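# Lift headset by headband, grip its cable with right arm

## Task

Using the left arm, pinch the headset's headband (cat ears count as headband; the thin side arms to the ear cups and the cable do not) with that gripper commanded to fully closed, and keep the headset still with its lowest point at least roughly a hand's length above the table and no part of it beyond the table edge. The left fingers may touch nothing except the headband; apart from its own cable, only the robot (the right arm is allowed) may touch the headset, and the cable's plug is treated as a separate object. The right gripper must hold the cable firmly between its finger pads (not at the extreme tips or edges), at a point below where the cable exits the ear cup. Along the stretch from ear cup to that grip the cable must stay well above the table, touching only itself, the headset and the arms. If the right arm were removed, the headset must not drop more than a little. The cable's loose end must not be left hanging lower than the tabletop; should it at any moment fall well beneath the tabletop or reach well past the edge, whether held or not, the attempt fails. Once everything holds, call finished_scene; any placement that only the robot keeps in position, other than this requested hold, does not count.

## Robot and tools

Robot: two arms, left_arm and right_arm, each a 6-joint arm with a parallel two-finger gripper. Bases in the scene frame: left_arm at (+0.037, +0.300, 0) with quat_wxyz (+0.997, 0, 0, +0.074); right_arm at (-0.028, -0.236, 0) with quat_wxyz (+0.999, 0, 0, -0.051). The scene frame has its origin on the tabletop between the arms, +z up, +x outward over the table; left_arm sits on the +y side. The names left and right do not refer to image sides. Joint ranges (rad), base to gripper: waist -2.618..3.054, shoulder 0..3.142, elbow 0..3.142, wrist pitch -1.571..1.571, wrist yaw -1.571..1.571, wrist roll -2.094..2.094. Fingers point along the gripper's +z axis and close along its y axis. end_effector_position is the pinch point between the pads, about 1 cm short of the fingertips.

Row format (used by execute_actions and move): one flat list of 16 numbers covering both arms, even when only one moves: left x, y, z, qw, qx, qy, qz, opening, then right x, y, z, qw, qx, qy, qz, opening. x, y, z are an absolute target position in metres in the scene frame for that gripper's end_effector_position; the quaternion is an absolute target orientation, w first, in the scene frame. Opening runs from -1 (closed) to +1 (fully open, 0.094 m). To keep an orientation, repeat the same quaternion every row rather than copying the drifted one from the last result. To keep an arm still, resend its last reported full pose and desired opening.

execute_actions(actions): a list of up to 15 actions; each action is a list of up to 15 rows, one per control step of 1/30 s; a short action repeats its final row until 15 steps pass. An empty list just returns state and images. A target farther than 0.6 m from the gripper's current position along any of its own axes gets the action refused for both arms; if the first action fails this or any action is malformed, nothing runs.

move(target, speed, blocking): target is one 16-number row of absolute poses. Each gripper travels a straight line toward it, paths finishing together, lasting 0.5 to 10 s (cut off at 10 s). speed is the top path speed in m/s, 0.002 to 0.5, default 0.25; rotation is capped at twice that in rad/s. Openings are applied when the move begins. Paths ignore obstacles and the other arm; grippers can lag, stray and overshoot speed, more when the arm is near straight. Faster contact and targets further past contact press harder. blocking=false returns after 0.5 s while motion continues; then use wait(0) or stop before sending more rows or moves. The result adds a move: line giving the ending (done, off_target, moving, held, fault) and limits (paced means the pose was clipped; held means some steps were blocked, after which the arm may jump faster), plus each gripper's distance to its target.

wait(seconds): 0 to 10; arms keep their last command; returns early when a running move finishes. stop(): brakes a running move; fingers keep moving. zoom_image(camera, region): region [x0, y0, x1, y1] in pixels, at most 504x504, from cam_high, cam_low, cam_left_wrist or cam_right_wrist. read_manual(section): only licence texts. finished_scene(scene): ends the given scene (1 or 2) irreversibly and reports success; call it only when the goal is fully met.

Controller behaviour: each step the commanded pose is clipped to within 70 mm and 16 degrees of the measured pose, then damped IK drives the joints, favouring position over orientation. Far targets need several actions; after an action an arm only continues to its last clipped pose. Joint friction can leave a gripper up to about 31 mm off, and tiny commands may not move it. Elbows stop just before straight.

Results: a state line per arm with position and quat_wxyz (printed position can be off, more at long reach); Hand target lines show what the controller now drives toward; pose unreachable means the clearance check altered or blocked that arm; HELD marks steps where an arm's row was held back; step readings list positions at some steps (not for move or wait). grip_measured is the measured opening on the command scale (last Joint positions value is metres), each gripper off by up to about 1 mm. To hold something, command about 0.03 below grip_measured for a secure grip, less for lighter. Pad force tops out near 50 to 62 N; parts under about 2 mm get less. FAULT lines report arm stops.

Cameras, in result order: cam_high 504x504, cam_low 504x504, cam_left_wrist 616x616, cam_right_wrist 616x616; calibration is given per camera and may be slightly off.

Cautions: do not let the arms collide or press each other; avoid slamming, hard pushes, drops and knocking anything off the table. Holding loads heats motors: MOTOR HOT at 75 °C, a 10 s stop at 90 °C, and at 100 °C the arm goes limp and falls. Occasional brief tugs on held parts or pushes on loose items may occur. Keep the cable's free end from dropping below the tabletop or beyond the edge.

Each tool is called after "Request:" as name(argument=value, ...) on one line, values as JSON.

## Session

Request:
execute_actions(actions=[])

Scene clock: 0.00 s.
left_arm: end_effector_position=(+0.2312, +0.0938, +0.1038) grip_measured=+1.000 end_effector_quat_wxyz=(-0.067, +0.332, +0.923, -0.185) | right_arm: end_effector_position=(+0.2209, -0.7295, +0.3524) grip_measured=+1.000 end_effector_quat_wxyz=(+0.101, -0.207, +0.825, -0.516)
Joint positions: left_arm=[-0.728  1.636  1.233 -1.214  0.394  0.119  0.094] | right_arm=[-0.992  1.88   2.036 -0.621  0.034 -1.606  0.094]
Joint velocities: left_arm=[ 0.017  0.017 -0.012  0.007 -0.037 -0.095  0.   ] | right_arm=[-0.007 -0.012  0.007 -0.022  0.037 -0.022  0.   ]
Motor temperatures (°C, as the motors report them): left_arm=[18 21 23 22 21 21] | right_arm=[22 23 19 19 21 20]
Hand target (left_arm): +0.231, +0.094, +0.104; -0.067, +0.332, +0.923, -0.185
Hand target (right_arm): +0.221, -0.729, +0.352; +0.101, -0.207, +0.825, -0.516

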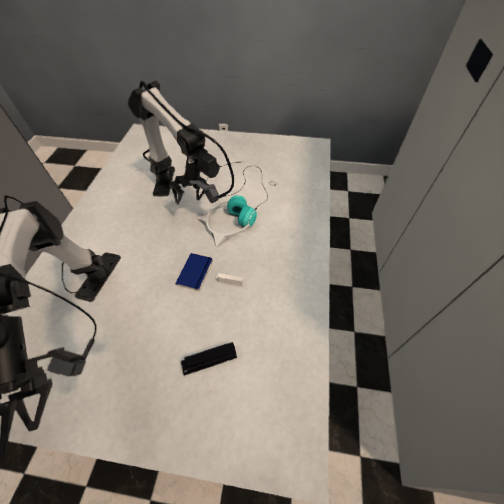

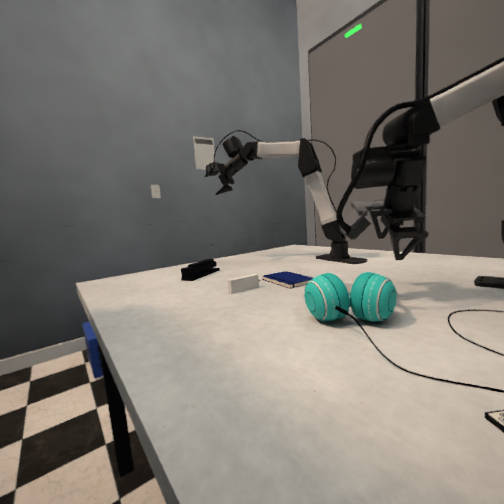

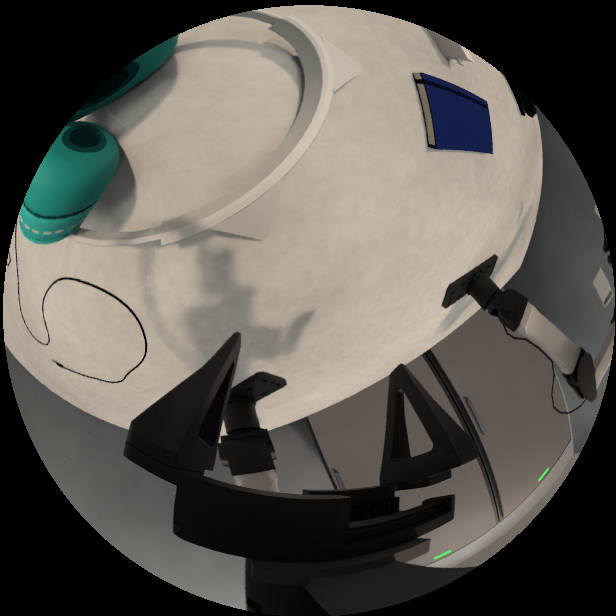

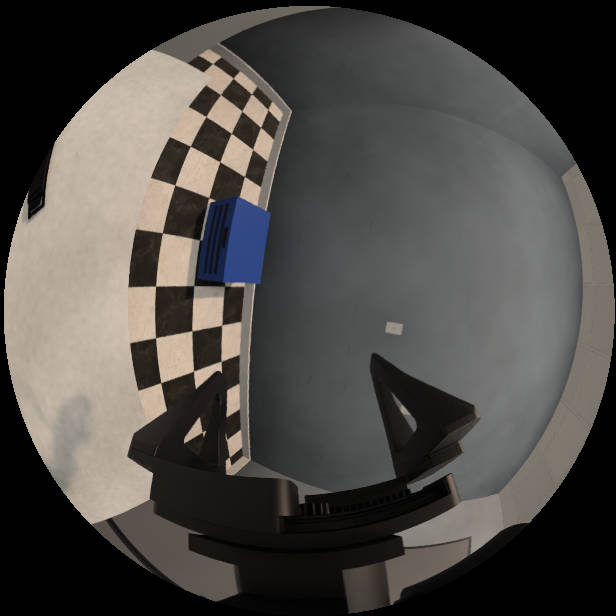

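Request:
zoom_image(camera="cam_high", region=[150, 150, 310, 270])

Region (150, 150, 310, 270) of cam_high's 504x504 image, scaled by 3.150, with more detail than that image has; it fills the top 378 rows of this view, and the rest is white.

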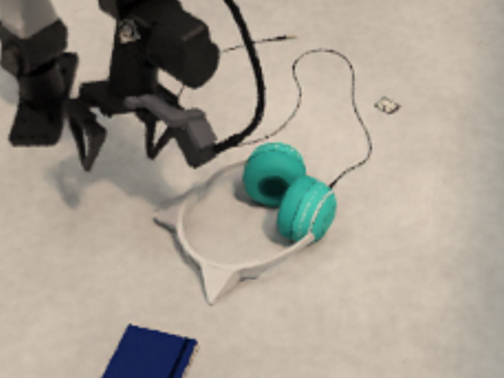

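Request:
move(target=[0.336,-0.006,0.15,0,0.3955,0.9185,0,1, 0.2209,-0.7295,0.3524,0.101,-0.207,0.825,-0.516,1])

Scene clock: 23.63 s.
left_arm: end_effector_position=(+0.3378, -0.0063, +0.1494) grip_measured=+1.000 end_effector_quat_wxyz=(+0.019, +0.397, +0.918, -0.012) | right_arm: end_effector_position=(+0.2206, -0.7291, +0.3514) grip_measured=+1.000 end_effector_quat_wxyz=(+0.101, -0.207, +0.826, -0.514)
Joint positions: left_arm=[-0.939  2.201  2.235 -1.56   0.008  0.025  0.094] | right_arm=[-0.992  1.88   2.036 -0.625  0.034 -1.606  0.094]
Joint velocities: left_arm=[ 0.002 -0.002 -0.002 -0.081 -0.037 -0.007  0.   ] | right_arm=[ 0.007  0.007 -0.007 -0.051 -0.037  0.037  0.   ]
Motor temperatures (°C, as the motors report them): left_arm=[18 24 26 22 22 21] | right_arm=[22 28 22 23 21 20]
Hand target (left_arm): +0.338, -0.006, +0.149; +0.017, +0.396, +0.918, -0.004
Hand target (right_arm): +0.221, -0.729, +0.352; +0.101, -0.207, +0.825, -0.516
Off the commanded pose (left_arm): 0.002 m, 3 deg.
Off the commanded pose (right_arm): 0.001 m, 0 deg.
joint sent to its limit (left arm) — the command would take joint 4 (wrist pitch) past its lower limit, so that joint was sent only as far as its limit.
move: off_target (left_arm)
camera_calibration (this result's frames):
cam_left_wrist: T_world_to_cam=[[-0.539471, -0.841475, -0.0298474, 0.193765], [-0.660484, 0.40092, 0.634842, 0.161638], [-0.522237, 0.362192, -0.772066, 0.399693], [0, 0, 0, 1]] pos_world=[0.420024, -0.0465211, 0.211758]
cam_right_wrist: T_world_to_cam=[[0.118328, -0.373089, 0.920219, -0.629463], [-0.980999, 0.0995683, 0.166512, 0.268905], [-0.153749, -0.922437, -0.354218, -0.388393], [0, 0, 0, 1]] pos_world=[0.278564, -0.619889, 0.396892]

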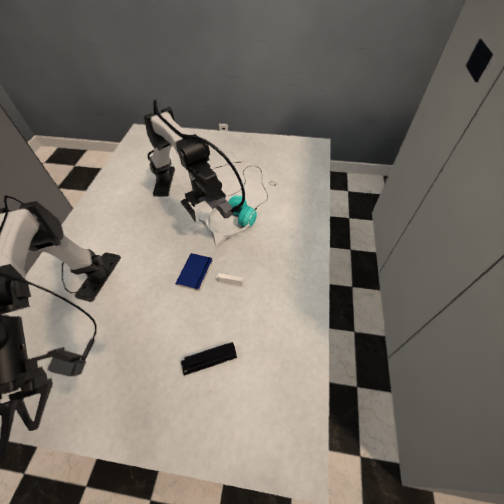

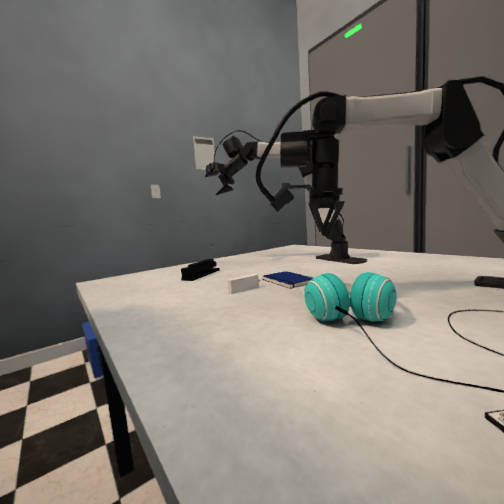

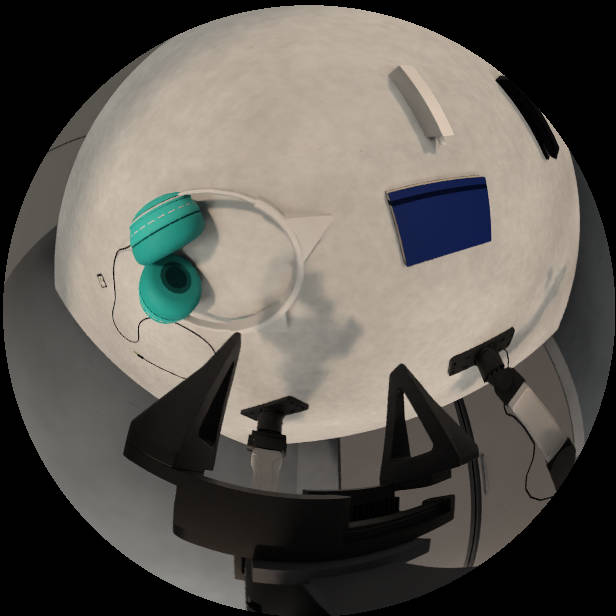

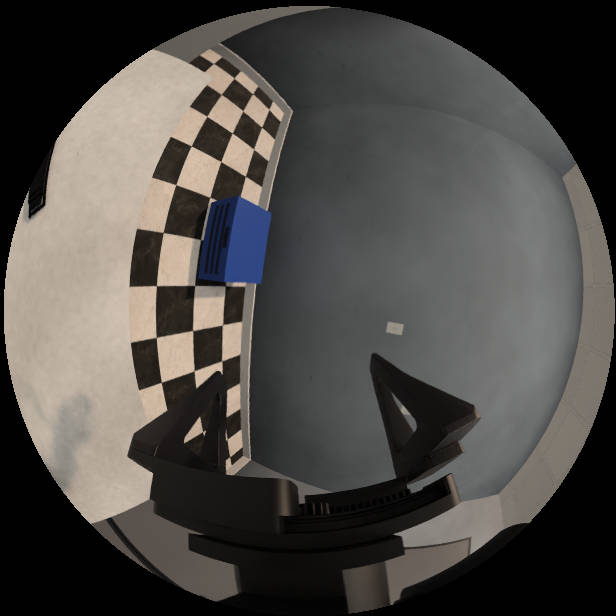

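Request:
move(target=[0.336,-0.006,0.07,0,0.3955,0.9185,0,1, 0.2209,-0.7295,0.3524,0.101,-0.207,0.825,-0.516,1])

Scene clock: 32.33 s.
left_arm: end_effector_position=(+0.3362, -0.0043, +0.0774) grip_measured=+1.000 end_effector_quat_wxyz=(+0.001, +0.397, +0.918, -0.004) | right_arm: end_effector_position=(+0.2206, -0.7289, +0.3512) grip_measured=+1.000 end_effector_quat_wxyz=(+0.100, -0.207, +0.827, -0.514)
Joint positions: left_arm=[-0.939  2.189  1.928 -1.304  0.007  0.025  0.094] | right_arm=[-0.992  1.88   2.036 -0.626  0.034 -1.606  0.094]
Joint velocities: left_arm=[-0.002 -0.027  0.007 -0.007 -0.081  0.037  0.   ] | right_arm=[ 0.002  0.007 -0.037  0.022  0.037  0.007  0.   ]
Motor temperatures (°C, as the motors report them): left_arm=[18 26 27 22 22 21] | right_arm=[22 29 23 24 21 20]
Hand target (left_arm): +0.335, -0.005, +0.070; -0.000, +0.396, +0.918, -0.000
Hand target (right_arm): +0.221, -0.730, +0.352; +0.101, -0.207, +0.825, -0.516
Off the commanded pose (left_arm): 0.008 m, 1 deg.
Off the commanded pose (right_arm): 0.001 m, 0 deg.
move: done
camera_calibration (this result's frames):
cam_left_wrist: T_world_to_cam=[[-0.540036, -0.84072, -0.0393915, 0.193305], [-0.643592, 0.382345, 0.663024, 0.197508], [-0.542356, 0.383409, -0.747561, 0.347483], [0, 0, 0, 1]] pos_world=[0.419966, -0.046229, 0.136426]
cam_right_wrist: T_world_to_cam=[[0.118811, -0.374024, 0.919777, -0.629816], [-0.980912, 0.0993987, 0.167128, 0.268519], [-0.153935, -0.922077, -0.355075, -0.387782], [0, 0, 0, 1]] pos_world=[0.278529, -0.619822, 0.396721]

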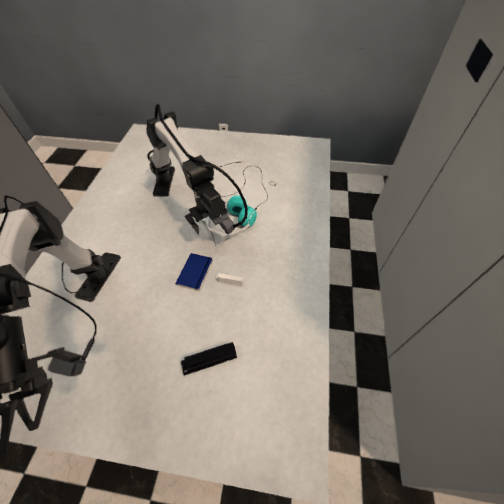

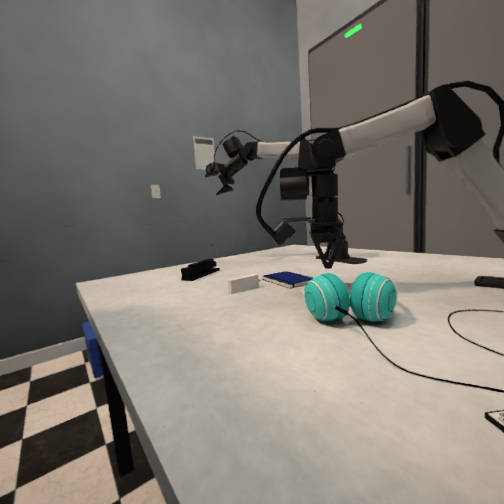

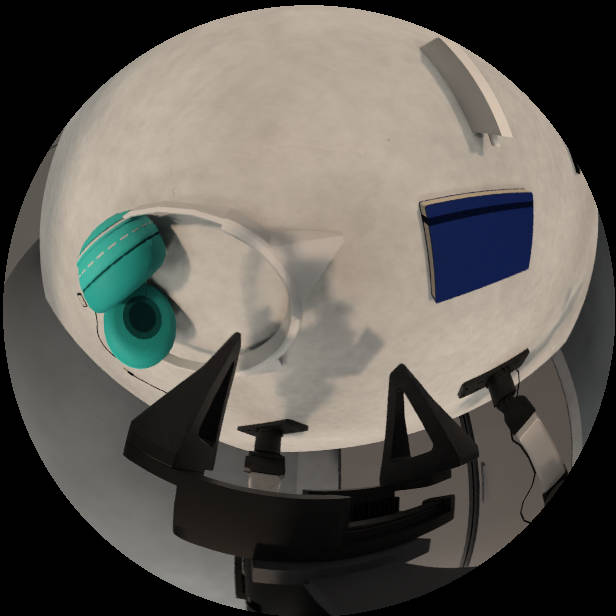

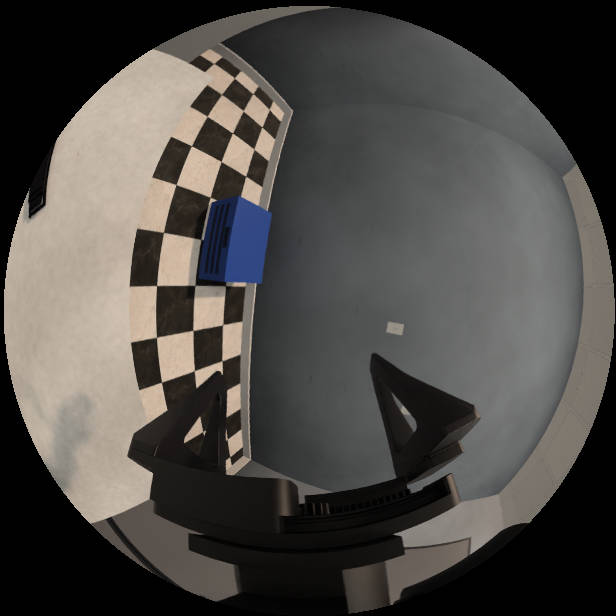

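Request:
move(target=[0.346,0.010,0.06,0,0.3955,0.9185,0,1, 0.2209,-0.7295,0.3524,0.101,-0.207,0.825,-0.516,1])

Request:
move(target=[0.346,0.010,0.03,0,0.3955,0.9185,0,1, 0.2209,-0.7295,0.3524,0.101,-0.207,0.825,-0.516,1], speed=0.1)

Scene clock: 40.17 s.
left_arm: end_effector_position=(+0.3441, +0.0074, +0.0640) grip_measured=+1.000 end_effector_quat_wxyz=(-0.002, +0.394, +0.919, -0.003) | right_arm: end_effector_position=(+0.2205, -0.7288, +0.3509) grip_measured=+1.000 end_effector_quat_wxyz=(+0.100, -0.207, +0.827, -0.513)
Joint positions: left_arm=[-0.906  2.189  1.875 -1.259  0.007  0.05   0.094] | right_arm=[-0.992  1.88   2.036 -0.627  0.034 -1.606  0.094]
Joint velocities: left_arm=[-0.002 -0.012 -0.022 -0.007  0.081  0.037  0.   ] | right_arm=[ 0.002  0.002 -0.007 -0.037 -0.037  0.037  0.   ]
Motor temperatures (°C, as the motors report them): left_arm=[18 29 27 23 22 21] | right_arm=[22 30 23 25 21 20]
Hand target (left_arm): +0.346, +0.010, +0.060; -0.001, +0.396, +0.918, -0.000
Hand target (right_arm): +0.221, -0.730, +0.352; +0.101, -0.207, +0.825, -0.516
Off the commanded pose (left_arm): 0.005 m, 0 deg.
Off the commanded pose (right_arm): 0.002 m, 0 deg.
move: done
camera_calibration (this result's frames):
cam_left_wrist: T_world_to_cam=[[-0.534152, -0.844391, -0.0410499, 0.205063], [-0.642629, 0.374012, 0.668687, 0.206342], [-0.54928, 0.383561, -0.74241, 0.339337], [0, 0, 0, 1]] pos_world=[0.428527, -0.0341773, 0.122366]
cam_right_wrist: T_world_to_cam=[[0.119294, -0.374959, 0.919334, -0.630168], [-0.980824, 0.0992284, 0.167744, 0.268132], [-0.154121, -0.921715, -0.355932, -0.387171], [0, 0, 0, 1]] pos_world=[0.278495, -0.619755, 0.396551]

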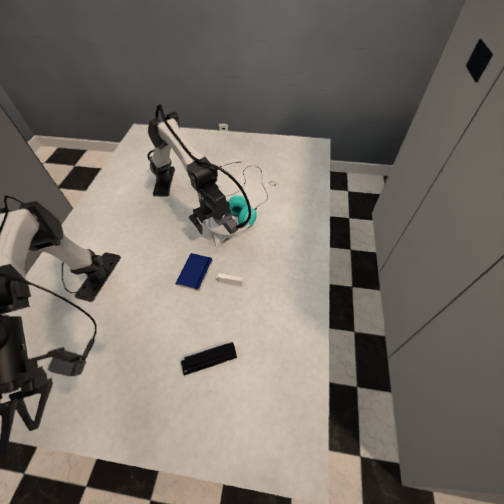

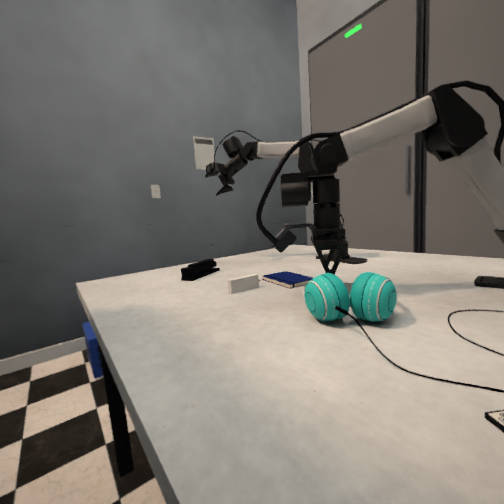

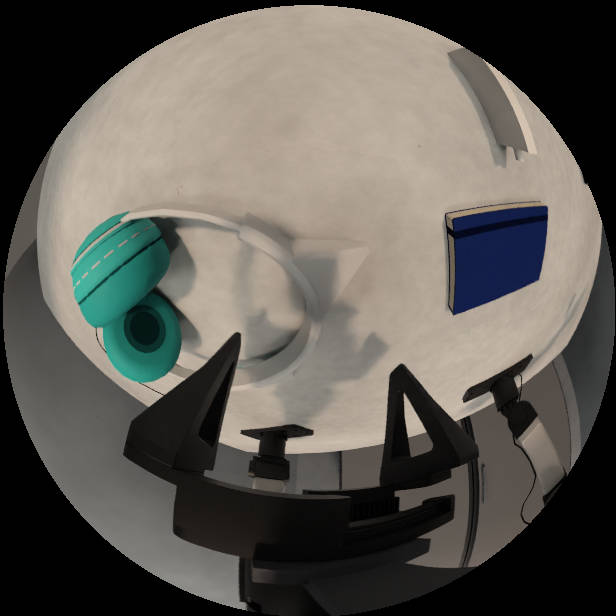

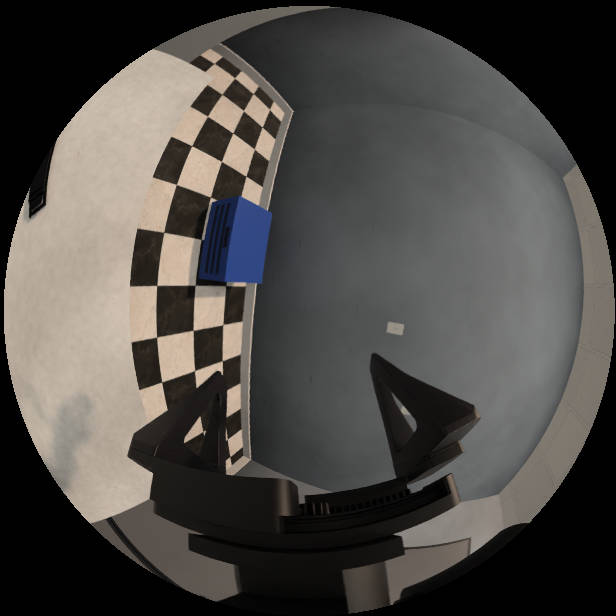

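Scene clock: 41.13 s.
left_arm: end_effector_position=(+0.3450, +0.0066, +0.0405) grip_measured=+1.000 end_effector_quat_wxyz=(+0.005, +0.394, +0.919, -0.006) | right_arm: end_effector_position=(+0.2205, -0.7287, +0.3507) grip_measured=+1.000 end_effector_quat_wxyz=(+0.100, -0.207, +0.827, -0.513)
Joint positions: left_arm=[-0.906  2.189  1.781 -1.148  0.007  0.051  0.094] | right_arm=[-0.992  1.88   2.036 -0.628  0.034 -1.606  0.094]
Joint velocities: left_arm=[-0.007 -0.007  0.017 -0.037 -0.081  0.051  0.   ] | right_arm=[ 0.007 -0.007 -0.007 -0.007 -0.022 -0.007  0.   ]
Motor temperatures (°C, as the motors report them): left_arm=[18 29 27 23 22 21] | right_arm=[22 31 24 25 21 20]
Hand target (left_arm): +0.345, +0.011, +0.030; -0.000, +0.395, +0.918, +0.000
Hand target (right_arm): +0.221, -0.729, +0.352; +0.101, -0.207, +0.825, -0.516
Off the commanded pose (left_arm): 0.011 m, 1 deg.
Off the commanded pose (right_arm): 0.002 m, 0 deg.
move: off_target (left_arm)
camera_calibration (this result's frames):
cam_left_wrist: T_world_to_cam=[[-0.534004, -0.844633, -0.0378805, 0.203694], [-0.650378, 0.381737, 0.656724, 0.226043], [-0.54023, 0.37533, -0.753179, 0.319984], [0, 0, 0, 1]] pos_world=[0.428652, -0.0343422, 0.100274]
cam_right_wrist: T_world_to_cam=[[0.119777, -0.375894, 0.918889, -0.63052], [-0.980736, 0.0990575, 0.16836, 0.267746], [-0.154308, -0.921353, -0.356788, -0.386559], [0, 0, 0, 1]] pos_world=[0.27846, -0.619688, 0.396381]

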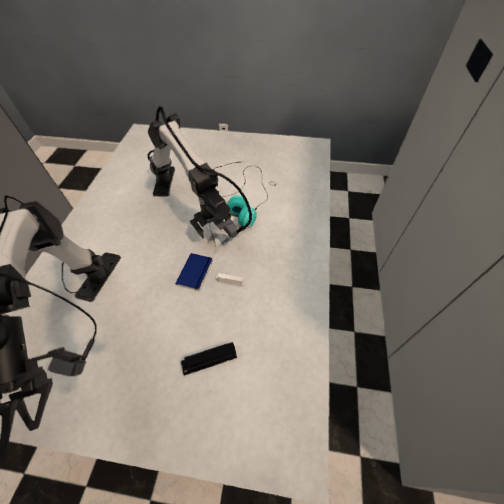

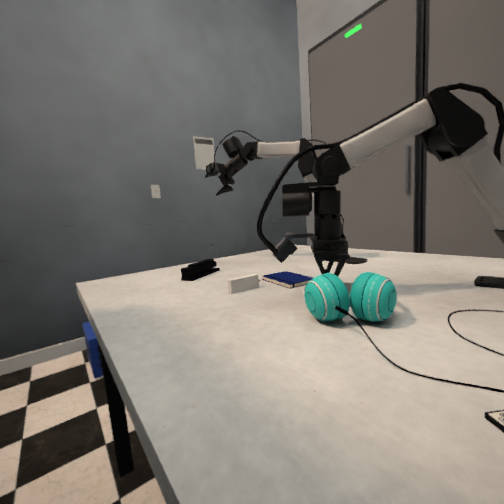

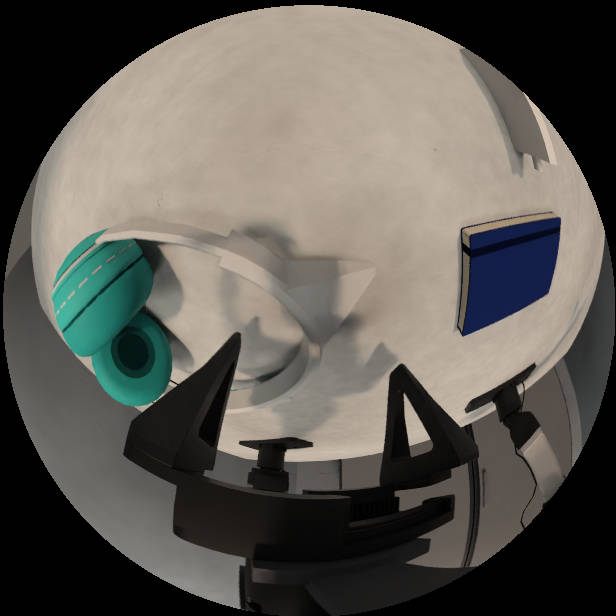

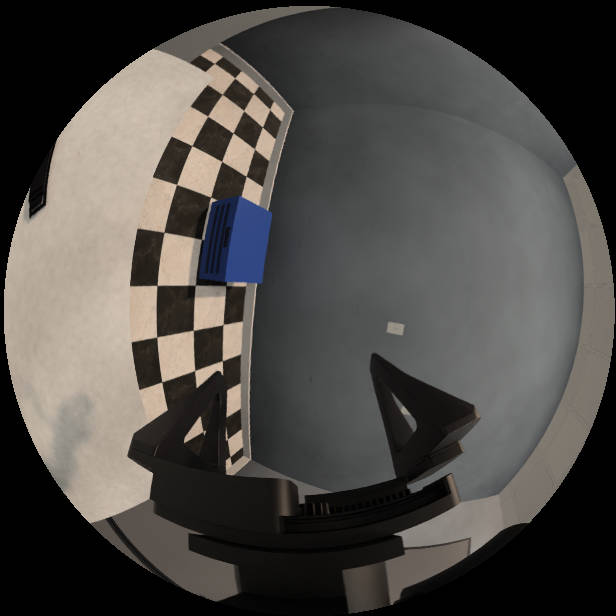

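Band is between the fingers. Close.

Request:
move(target=[0.345,0.007,0.035,0,0.3955,0.9185,0,-1, 0.2209,-0.7295,0.3524,0.101,-0.207,0.825,-0.516,1])

Scene clock: 44.27 s.
left_arm: end_effector_position=(+0.3452, +0.0064, +0.0405) grip_measured=-0.984 end_effector_quat_wxyz=(+0.006, +0.394, +0.919, -0.006) | right_arm: end_effector_position=(+0.2204, -0.7286, +0.3505) grip_measured=+1.000 end_effector_quat_wxyz=(+0.100, -0.207, +0.827, -0.512)
Joint positions: left_arm=[-0.906  2.189  1.781 -1.147  0.007  0.051  0.001] | right_arm=[-0.992  1.88   2.036 -0.629  0.034 -1.606  0.094]
Joint velocities: left_arm=[-0.017  0.002 -0.007 -0.037 -0.007 -0.051 -0.001] | right_arm=[-0.002  0.002 -0.007 -0.007 -0.022 -0.095  0.   ]
Motor temperatures (°C, as the motors report them): left_arm=[18 29 27 23 22 21] | right_arm=[22 31 24 25 21 20]
Hand target (left_arm): +0.345, +0.007, +0.035; +0.000, +0.396, +0.918, -0.000
Hand target (right_arm): +0.221, -0.730, +0.352; +0.101, -0.207, +0.825, -0.516
Off the commanded pose (left_arm): 0.006 m, 1 deg.
Off the commanded pose (right_arm): 0.002 m, 1 deg.
move: done
camera_calibration (this result's frames):
cam_left_wrist: T_world_to_cam=[[-0.533963, -0.844672, -0.0375853, 0.203595], [-0.651104, 0.382426, 0.655602, 0.226607], [-0.539395, 0.374539, -0.754171, 0.319989], [0, 0, 0, 1]] pos_world=[0.428858, -0.0345375, 0.100415]
cam_right_wrist: T_world_to_cam=[[0.120098, -0.376517, 0.918592, -0.630754], [-0.980677, 0.0989433, 0.16877, 0.267488], [-0.154433, -0.921111, -0.357358, -0.386151], [0, 0, 0, 1]] pos_world=[0.278437, -0.619643, 0.396267]

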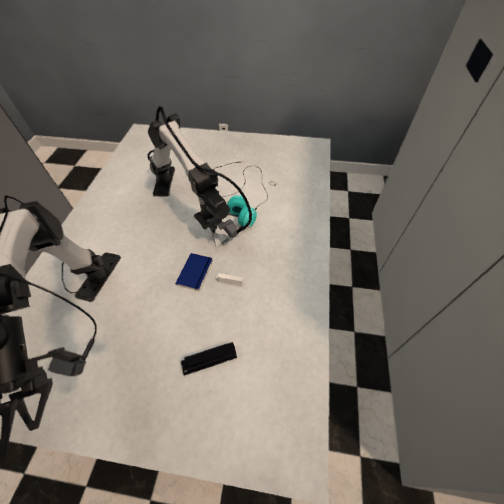

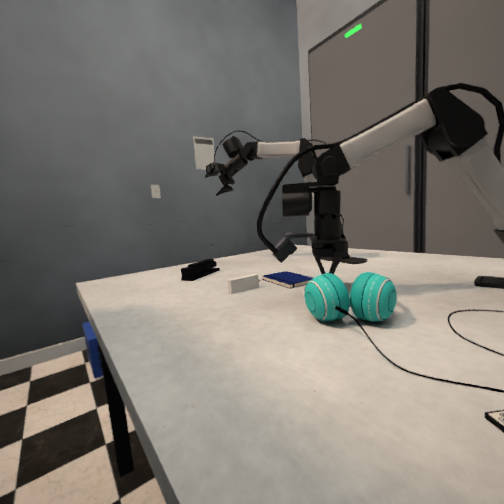

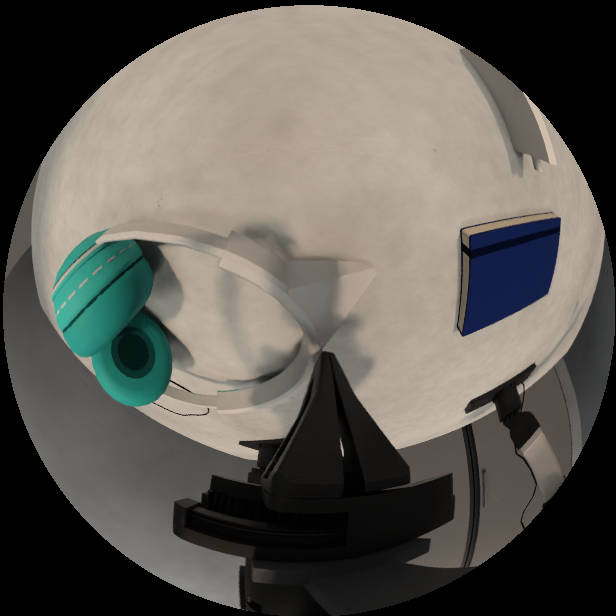

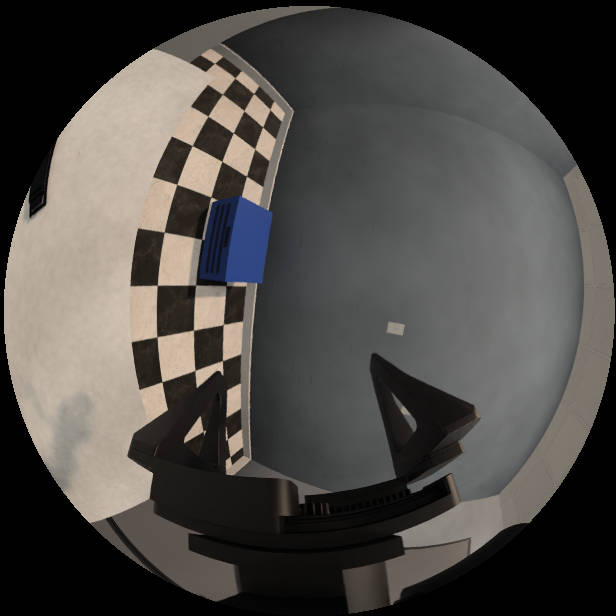

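Lift.

Request:
move(target=[0.345,0.007,0.15,0,0.3955,0.9185,0,-1, 0.2209,-0.7295,0.3524,0.101,-0.207,0.825,-0.516,1], speed=0.1)

Scene clock: 48.47 s.
left_arm: end_effector_position=(+0.3467, +0.0049, +0.1488) grip_measured=-0.984 end_effector_quat_wxyz=(+0.017, +0.394, +0.919, -0.010) | right_arm: end_effector_position=(+0.2204, -0.7285, +0.3502) grip_measured=+1.000 end_effector_quat_wxyz=(+0.100, -0.208, +0.828, -0.512)
Joint positions: left_arm=[-0.906  2.197  2.227 -1.56   0.007  0.051  0.001] | right_arm=[-0.992  1.88   2.036 -0.631  0.034 -1.606  0.094]
Joint velocities: left_arm=[-0.002 -0.002  0.012  0.037 -0.007  0.007  0.002] | right_arm=[ 0.012 -0.007 -0.002  0.007 -0.11  -0.081  0.   ]
Motor temperatures (°C, as the motors report them): left_arm=[18 30 27 23 22 21] | right_arm=[22 31 24 25 21 20]
Hand target (left_arm): +0.346, +0.006, +0.150; +0.015, +0.395, +0.918, -0.006
Hand target (right_arm): +0.221, -0.729, +0.352; +0.101, -0.207, +0.825, -0.516
Off the commanded pose (left_arm): 0.003 m, 2 deg.
Off the commanded pose (right_arm): 0.002 m, 1 deg.
joint sent to its limit (left arm) — the command would take joint 4 (wrist pitch) past its lower limit, so that joint was sent only as far as its limit.
move: done
camera_calibration (this result's frames):
cam_left_wrist: T_world_to_cam=[[-0.533348, -0.845255, -0.0329242, 0.206356], [-0.662385, 0.393117, 0.637735, 0.163676], [-0.526105, 0.361943, -0.769552, 0.400754], [0, 0, 0, 1]] pos_world=[0.429315, -0.0349705, 0.210813]
cam_right_wrist: T_world_to_cam=[[0.120741, -0.377762, 0.917996, -0.631221], [-0.980558, 0.0987139, 0.169591, 0.266972], [-0.154684, -0.920626, -0.358499, -0.385334], [0, 0, 0, 1]] pos_world=[0.278391, -0.619553, 0.396041]

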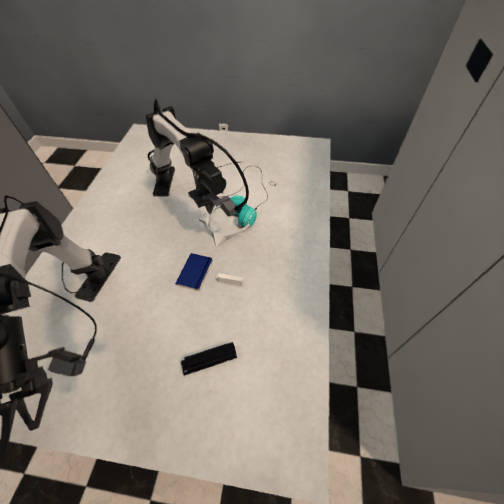

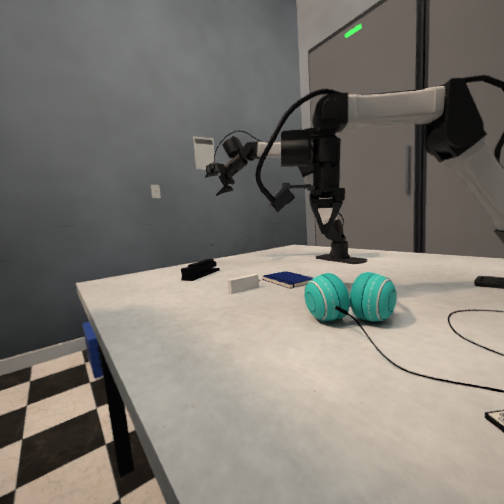

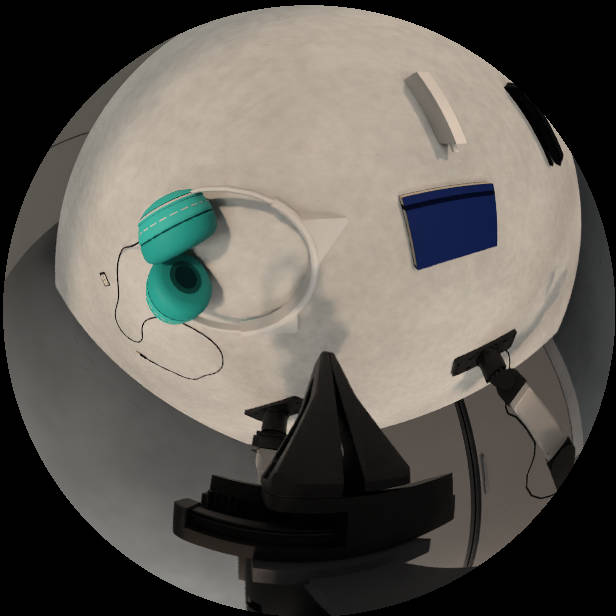

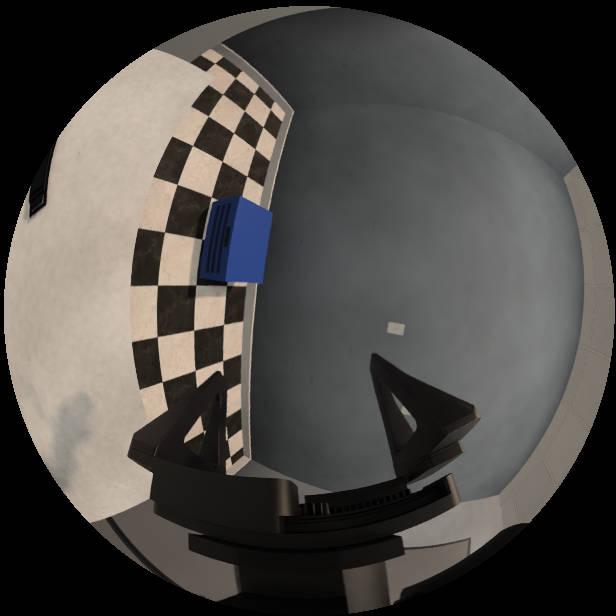

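Request:
move(target=[0.346,0.008,0.05,0,0.3955,0.9185,0,1, 0.2209,-0.7295,0.3524,0.101,-0.207,0.825,-0.516,1])

Request:
move(target=[0.346,0.008,0.012,0,0.3955,0.9185,0,1, 0.2209,-0.7295,0.3524,0.101,-0.207,0.825,-0.516,1], speed=0.08)

Scene clock: 53.37 s.
left_arm: end_effector_position=(+0.3440, +0.0075, +0.0565) grip_measured=+1.000 end_effector_quat_wxyz=(+0.000, +0.394, +0.919, -0.004) | right_arm: end_effector_position=(+0.2203, -0.7284, +0.3500) grip_measured=+1.000 end_effector_quat_wxyz=(+0.100, -0.208, +0.828, -0.511)
Joint positions: left_arm=[-0.906  2.186  1.839 -1.221  0.007  0.051  0.094] | right_arm=[-0.992  1.88   2.036 -0.631  0.034 -1.606  0.094]
Joint velocities: left_arm=[-0.017 -0.012 -0.012  0.007  0.037 -0.007  0.   ] | right_arm=[-0.017  0.002  0.017 -0.007  0.007 -0.022  0.   ]
Motor temperatures (°C, as the motors report them): left_arm=[18 31 28 23 22 21] | right_arm=[22 32 24 26 21 20]
Hand target (left_arm): +0.345, +0.009, +0.050; -0.000, +0.396, +0.918, -0.000
Hand target (right_arm): +0.221, -0.729, +0.352; +0.101, -0.207, +0.825, -0.516
Off the commanded pose (left_arm): 0.007 m, 0 deg.
Off the commanded pose (right_arm): 0.003 m, 1 deg.
move: done
camera_calibration (this result's frames):
cam_left_wrist: T_world_to_cam=[[-0.534306, -0.844347, -0.0399447, 0.204772], [-0.645256, 0.376883, 0.664533, 0.212405], [-0.546042, 0.380839, -0.74619, 0.332742], [0, 0, 0, 1]] pos_world=[0.428158, -0.0338744, 0.115318]
cam_right_wrist: T_world_to_cam=[[0.121062, -0.378384, 0.917698, -0.631454], [-0.980499, 0.0985988, 0.170001, 0.266713], [-0.15481, -0.920382, -0.359069, -0.384925], [0, 0, 0, 1]] pos_world=[0.278367, -0.619508, 0.395927]

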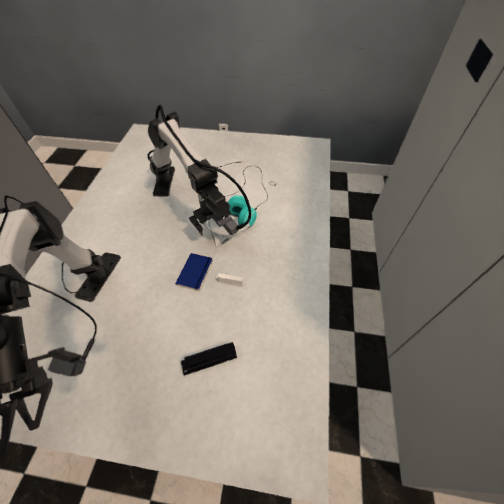

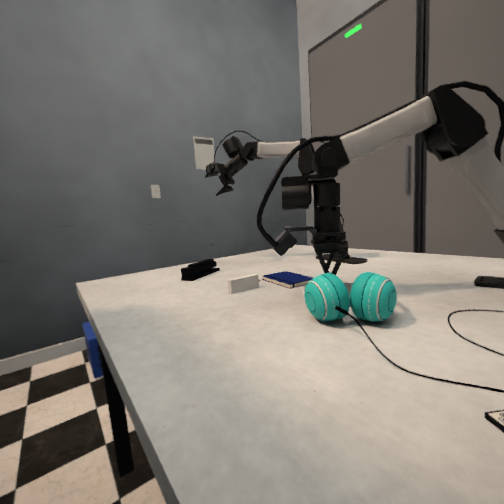

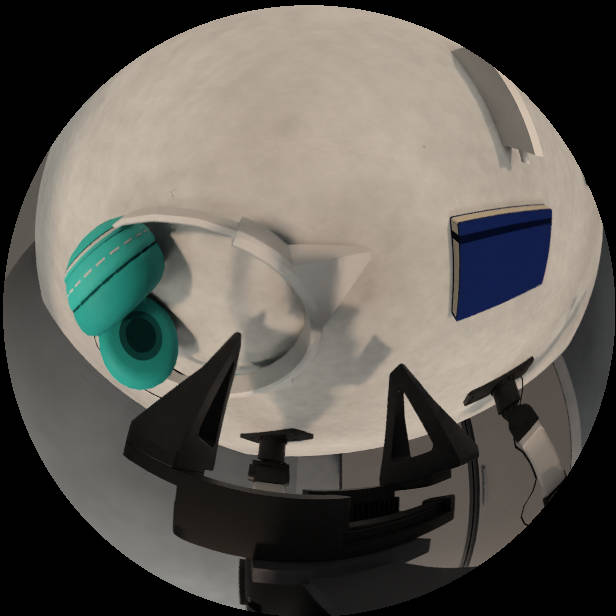

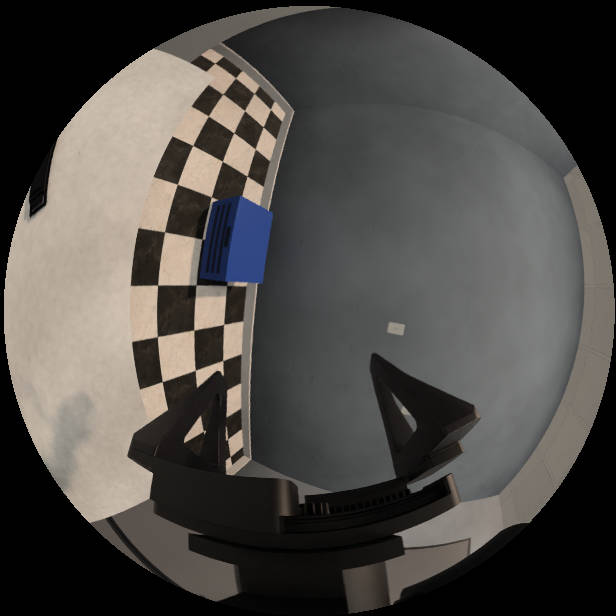

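Scene clock: 54.43 s.
left_arm: end_effector_position=(+0.3456, +0.0060, +0.0205) grip_measured=+1.000 end_effector_quat_wxyz=(+0.003, +0.394, +0.919, -0.005) | right_arm: end_effector_position=(+0.2203, -0.7284, +0.3499) grip_measured=+1.000 end_effector_quat_wxyz=(+0.100, -0.208, +0.828, -0.511)
Joint positions: left_arm=[-0.906  2.215  1.742 -1.089  0.007  0.051  0.094] | right_arm=[-0.992  1.88   2.036 -0.632  0.034 -1.606  0.094]
Joint velocities: left_arm=[ 0.002  0.012 -0.012 -0.037 -0.022  0.022  0.   ] | right_arm=[-0.017 -0.012 -0.022  0.051  0.066 -0.022  0.   ]
Motor temperatures (°C, as the motors report them): left_arm=[18 31 28 23 22 21] | right_arm=[22 32 24 26 21 20]
Hand target (left_arm): +0.345, +0.009, +0.012; -0.000, +0.396, +0.918, +0.000
Hand target (right_arm): +0.221, -0.730, +0.352; +0.101, -0.207, +0.825, -0.516
Off the commanded pose (left_arm): 0.009 m, 1 deg.
Off the commanded pose (right_arm): 0.003 m, 1 deg.
move: done
camera_calibration (this result's frames):
cam_left_wrist: T_world_to_cam=[[-0.534153, -0.844492, -0.0389131, 0.202837], [-0.647824, 0.379317, 0.660638, 0.238842], [-0.543143, 0.378091, -0.749696, 0.306473], [0, 0, 0, 1]] pos_world=[0.429532, -0.035177, 0.0798664]
cam_right_wrist: T_world_to_cam=[[0.121223, -0.378695, 0.917548, -0.63157], [-0.980469, 0.0985411, 0.170206, 0.266584], [-0.154872, -0.920261, -0.359354, -0.384721], [0, 0, 0, 1]] pos_world=[0.278356, -0.619486, 0.395871]

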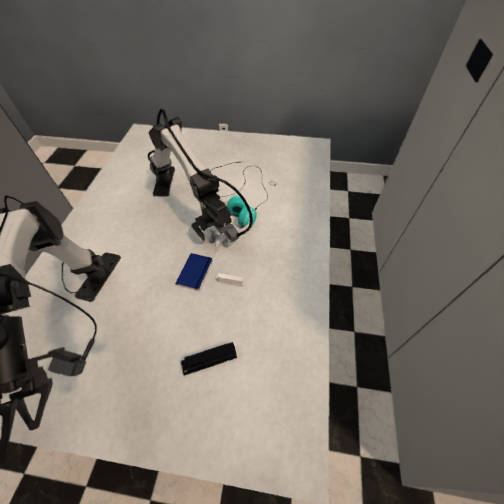

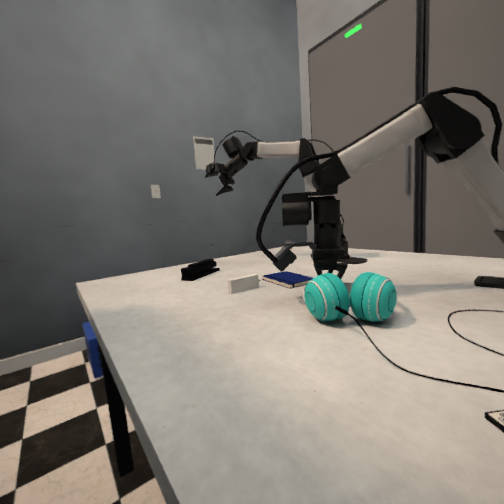

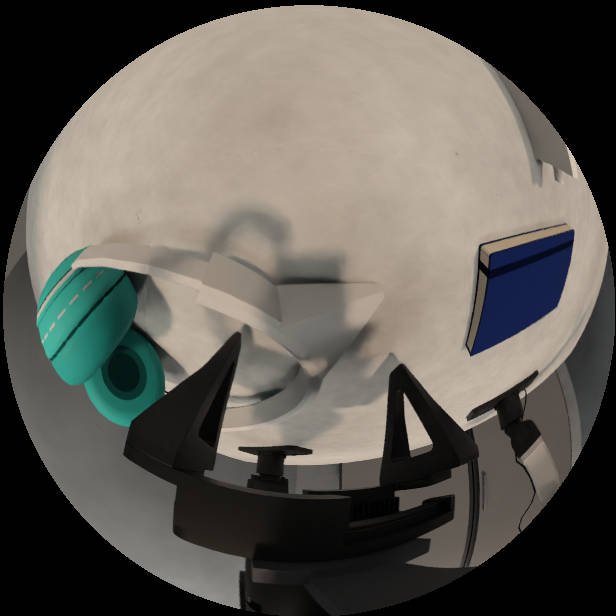

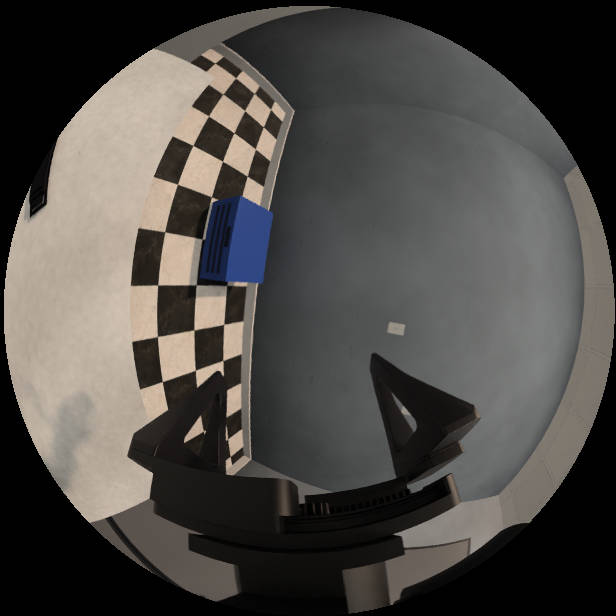

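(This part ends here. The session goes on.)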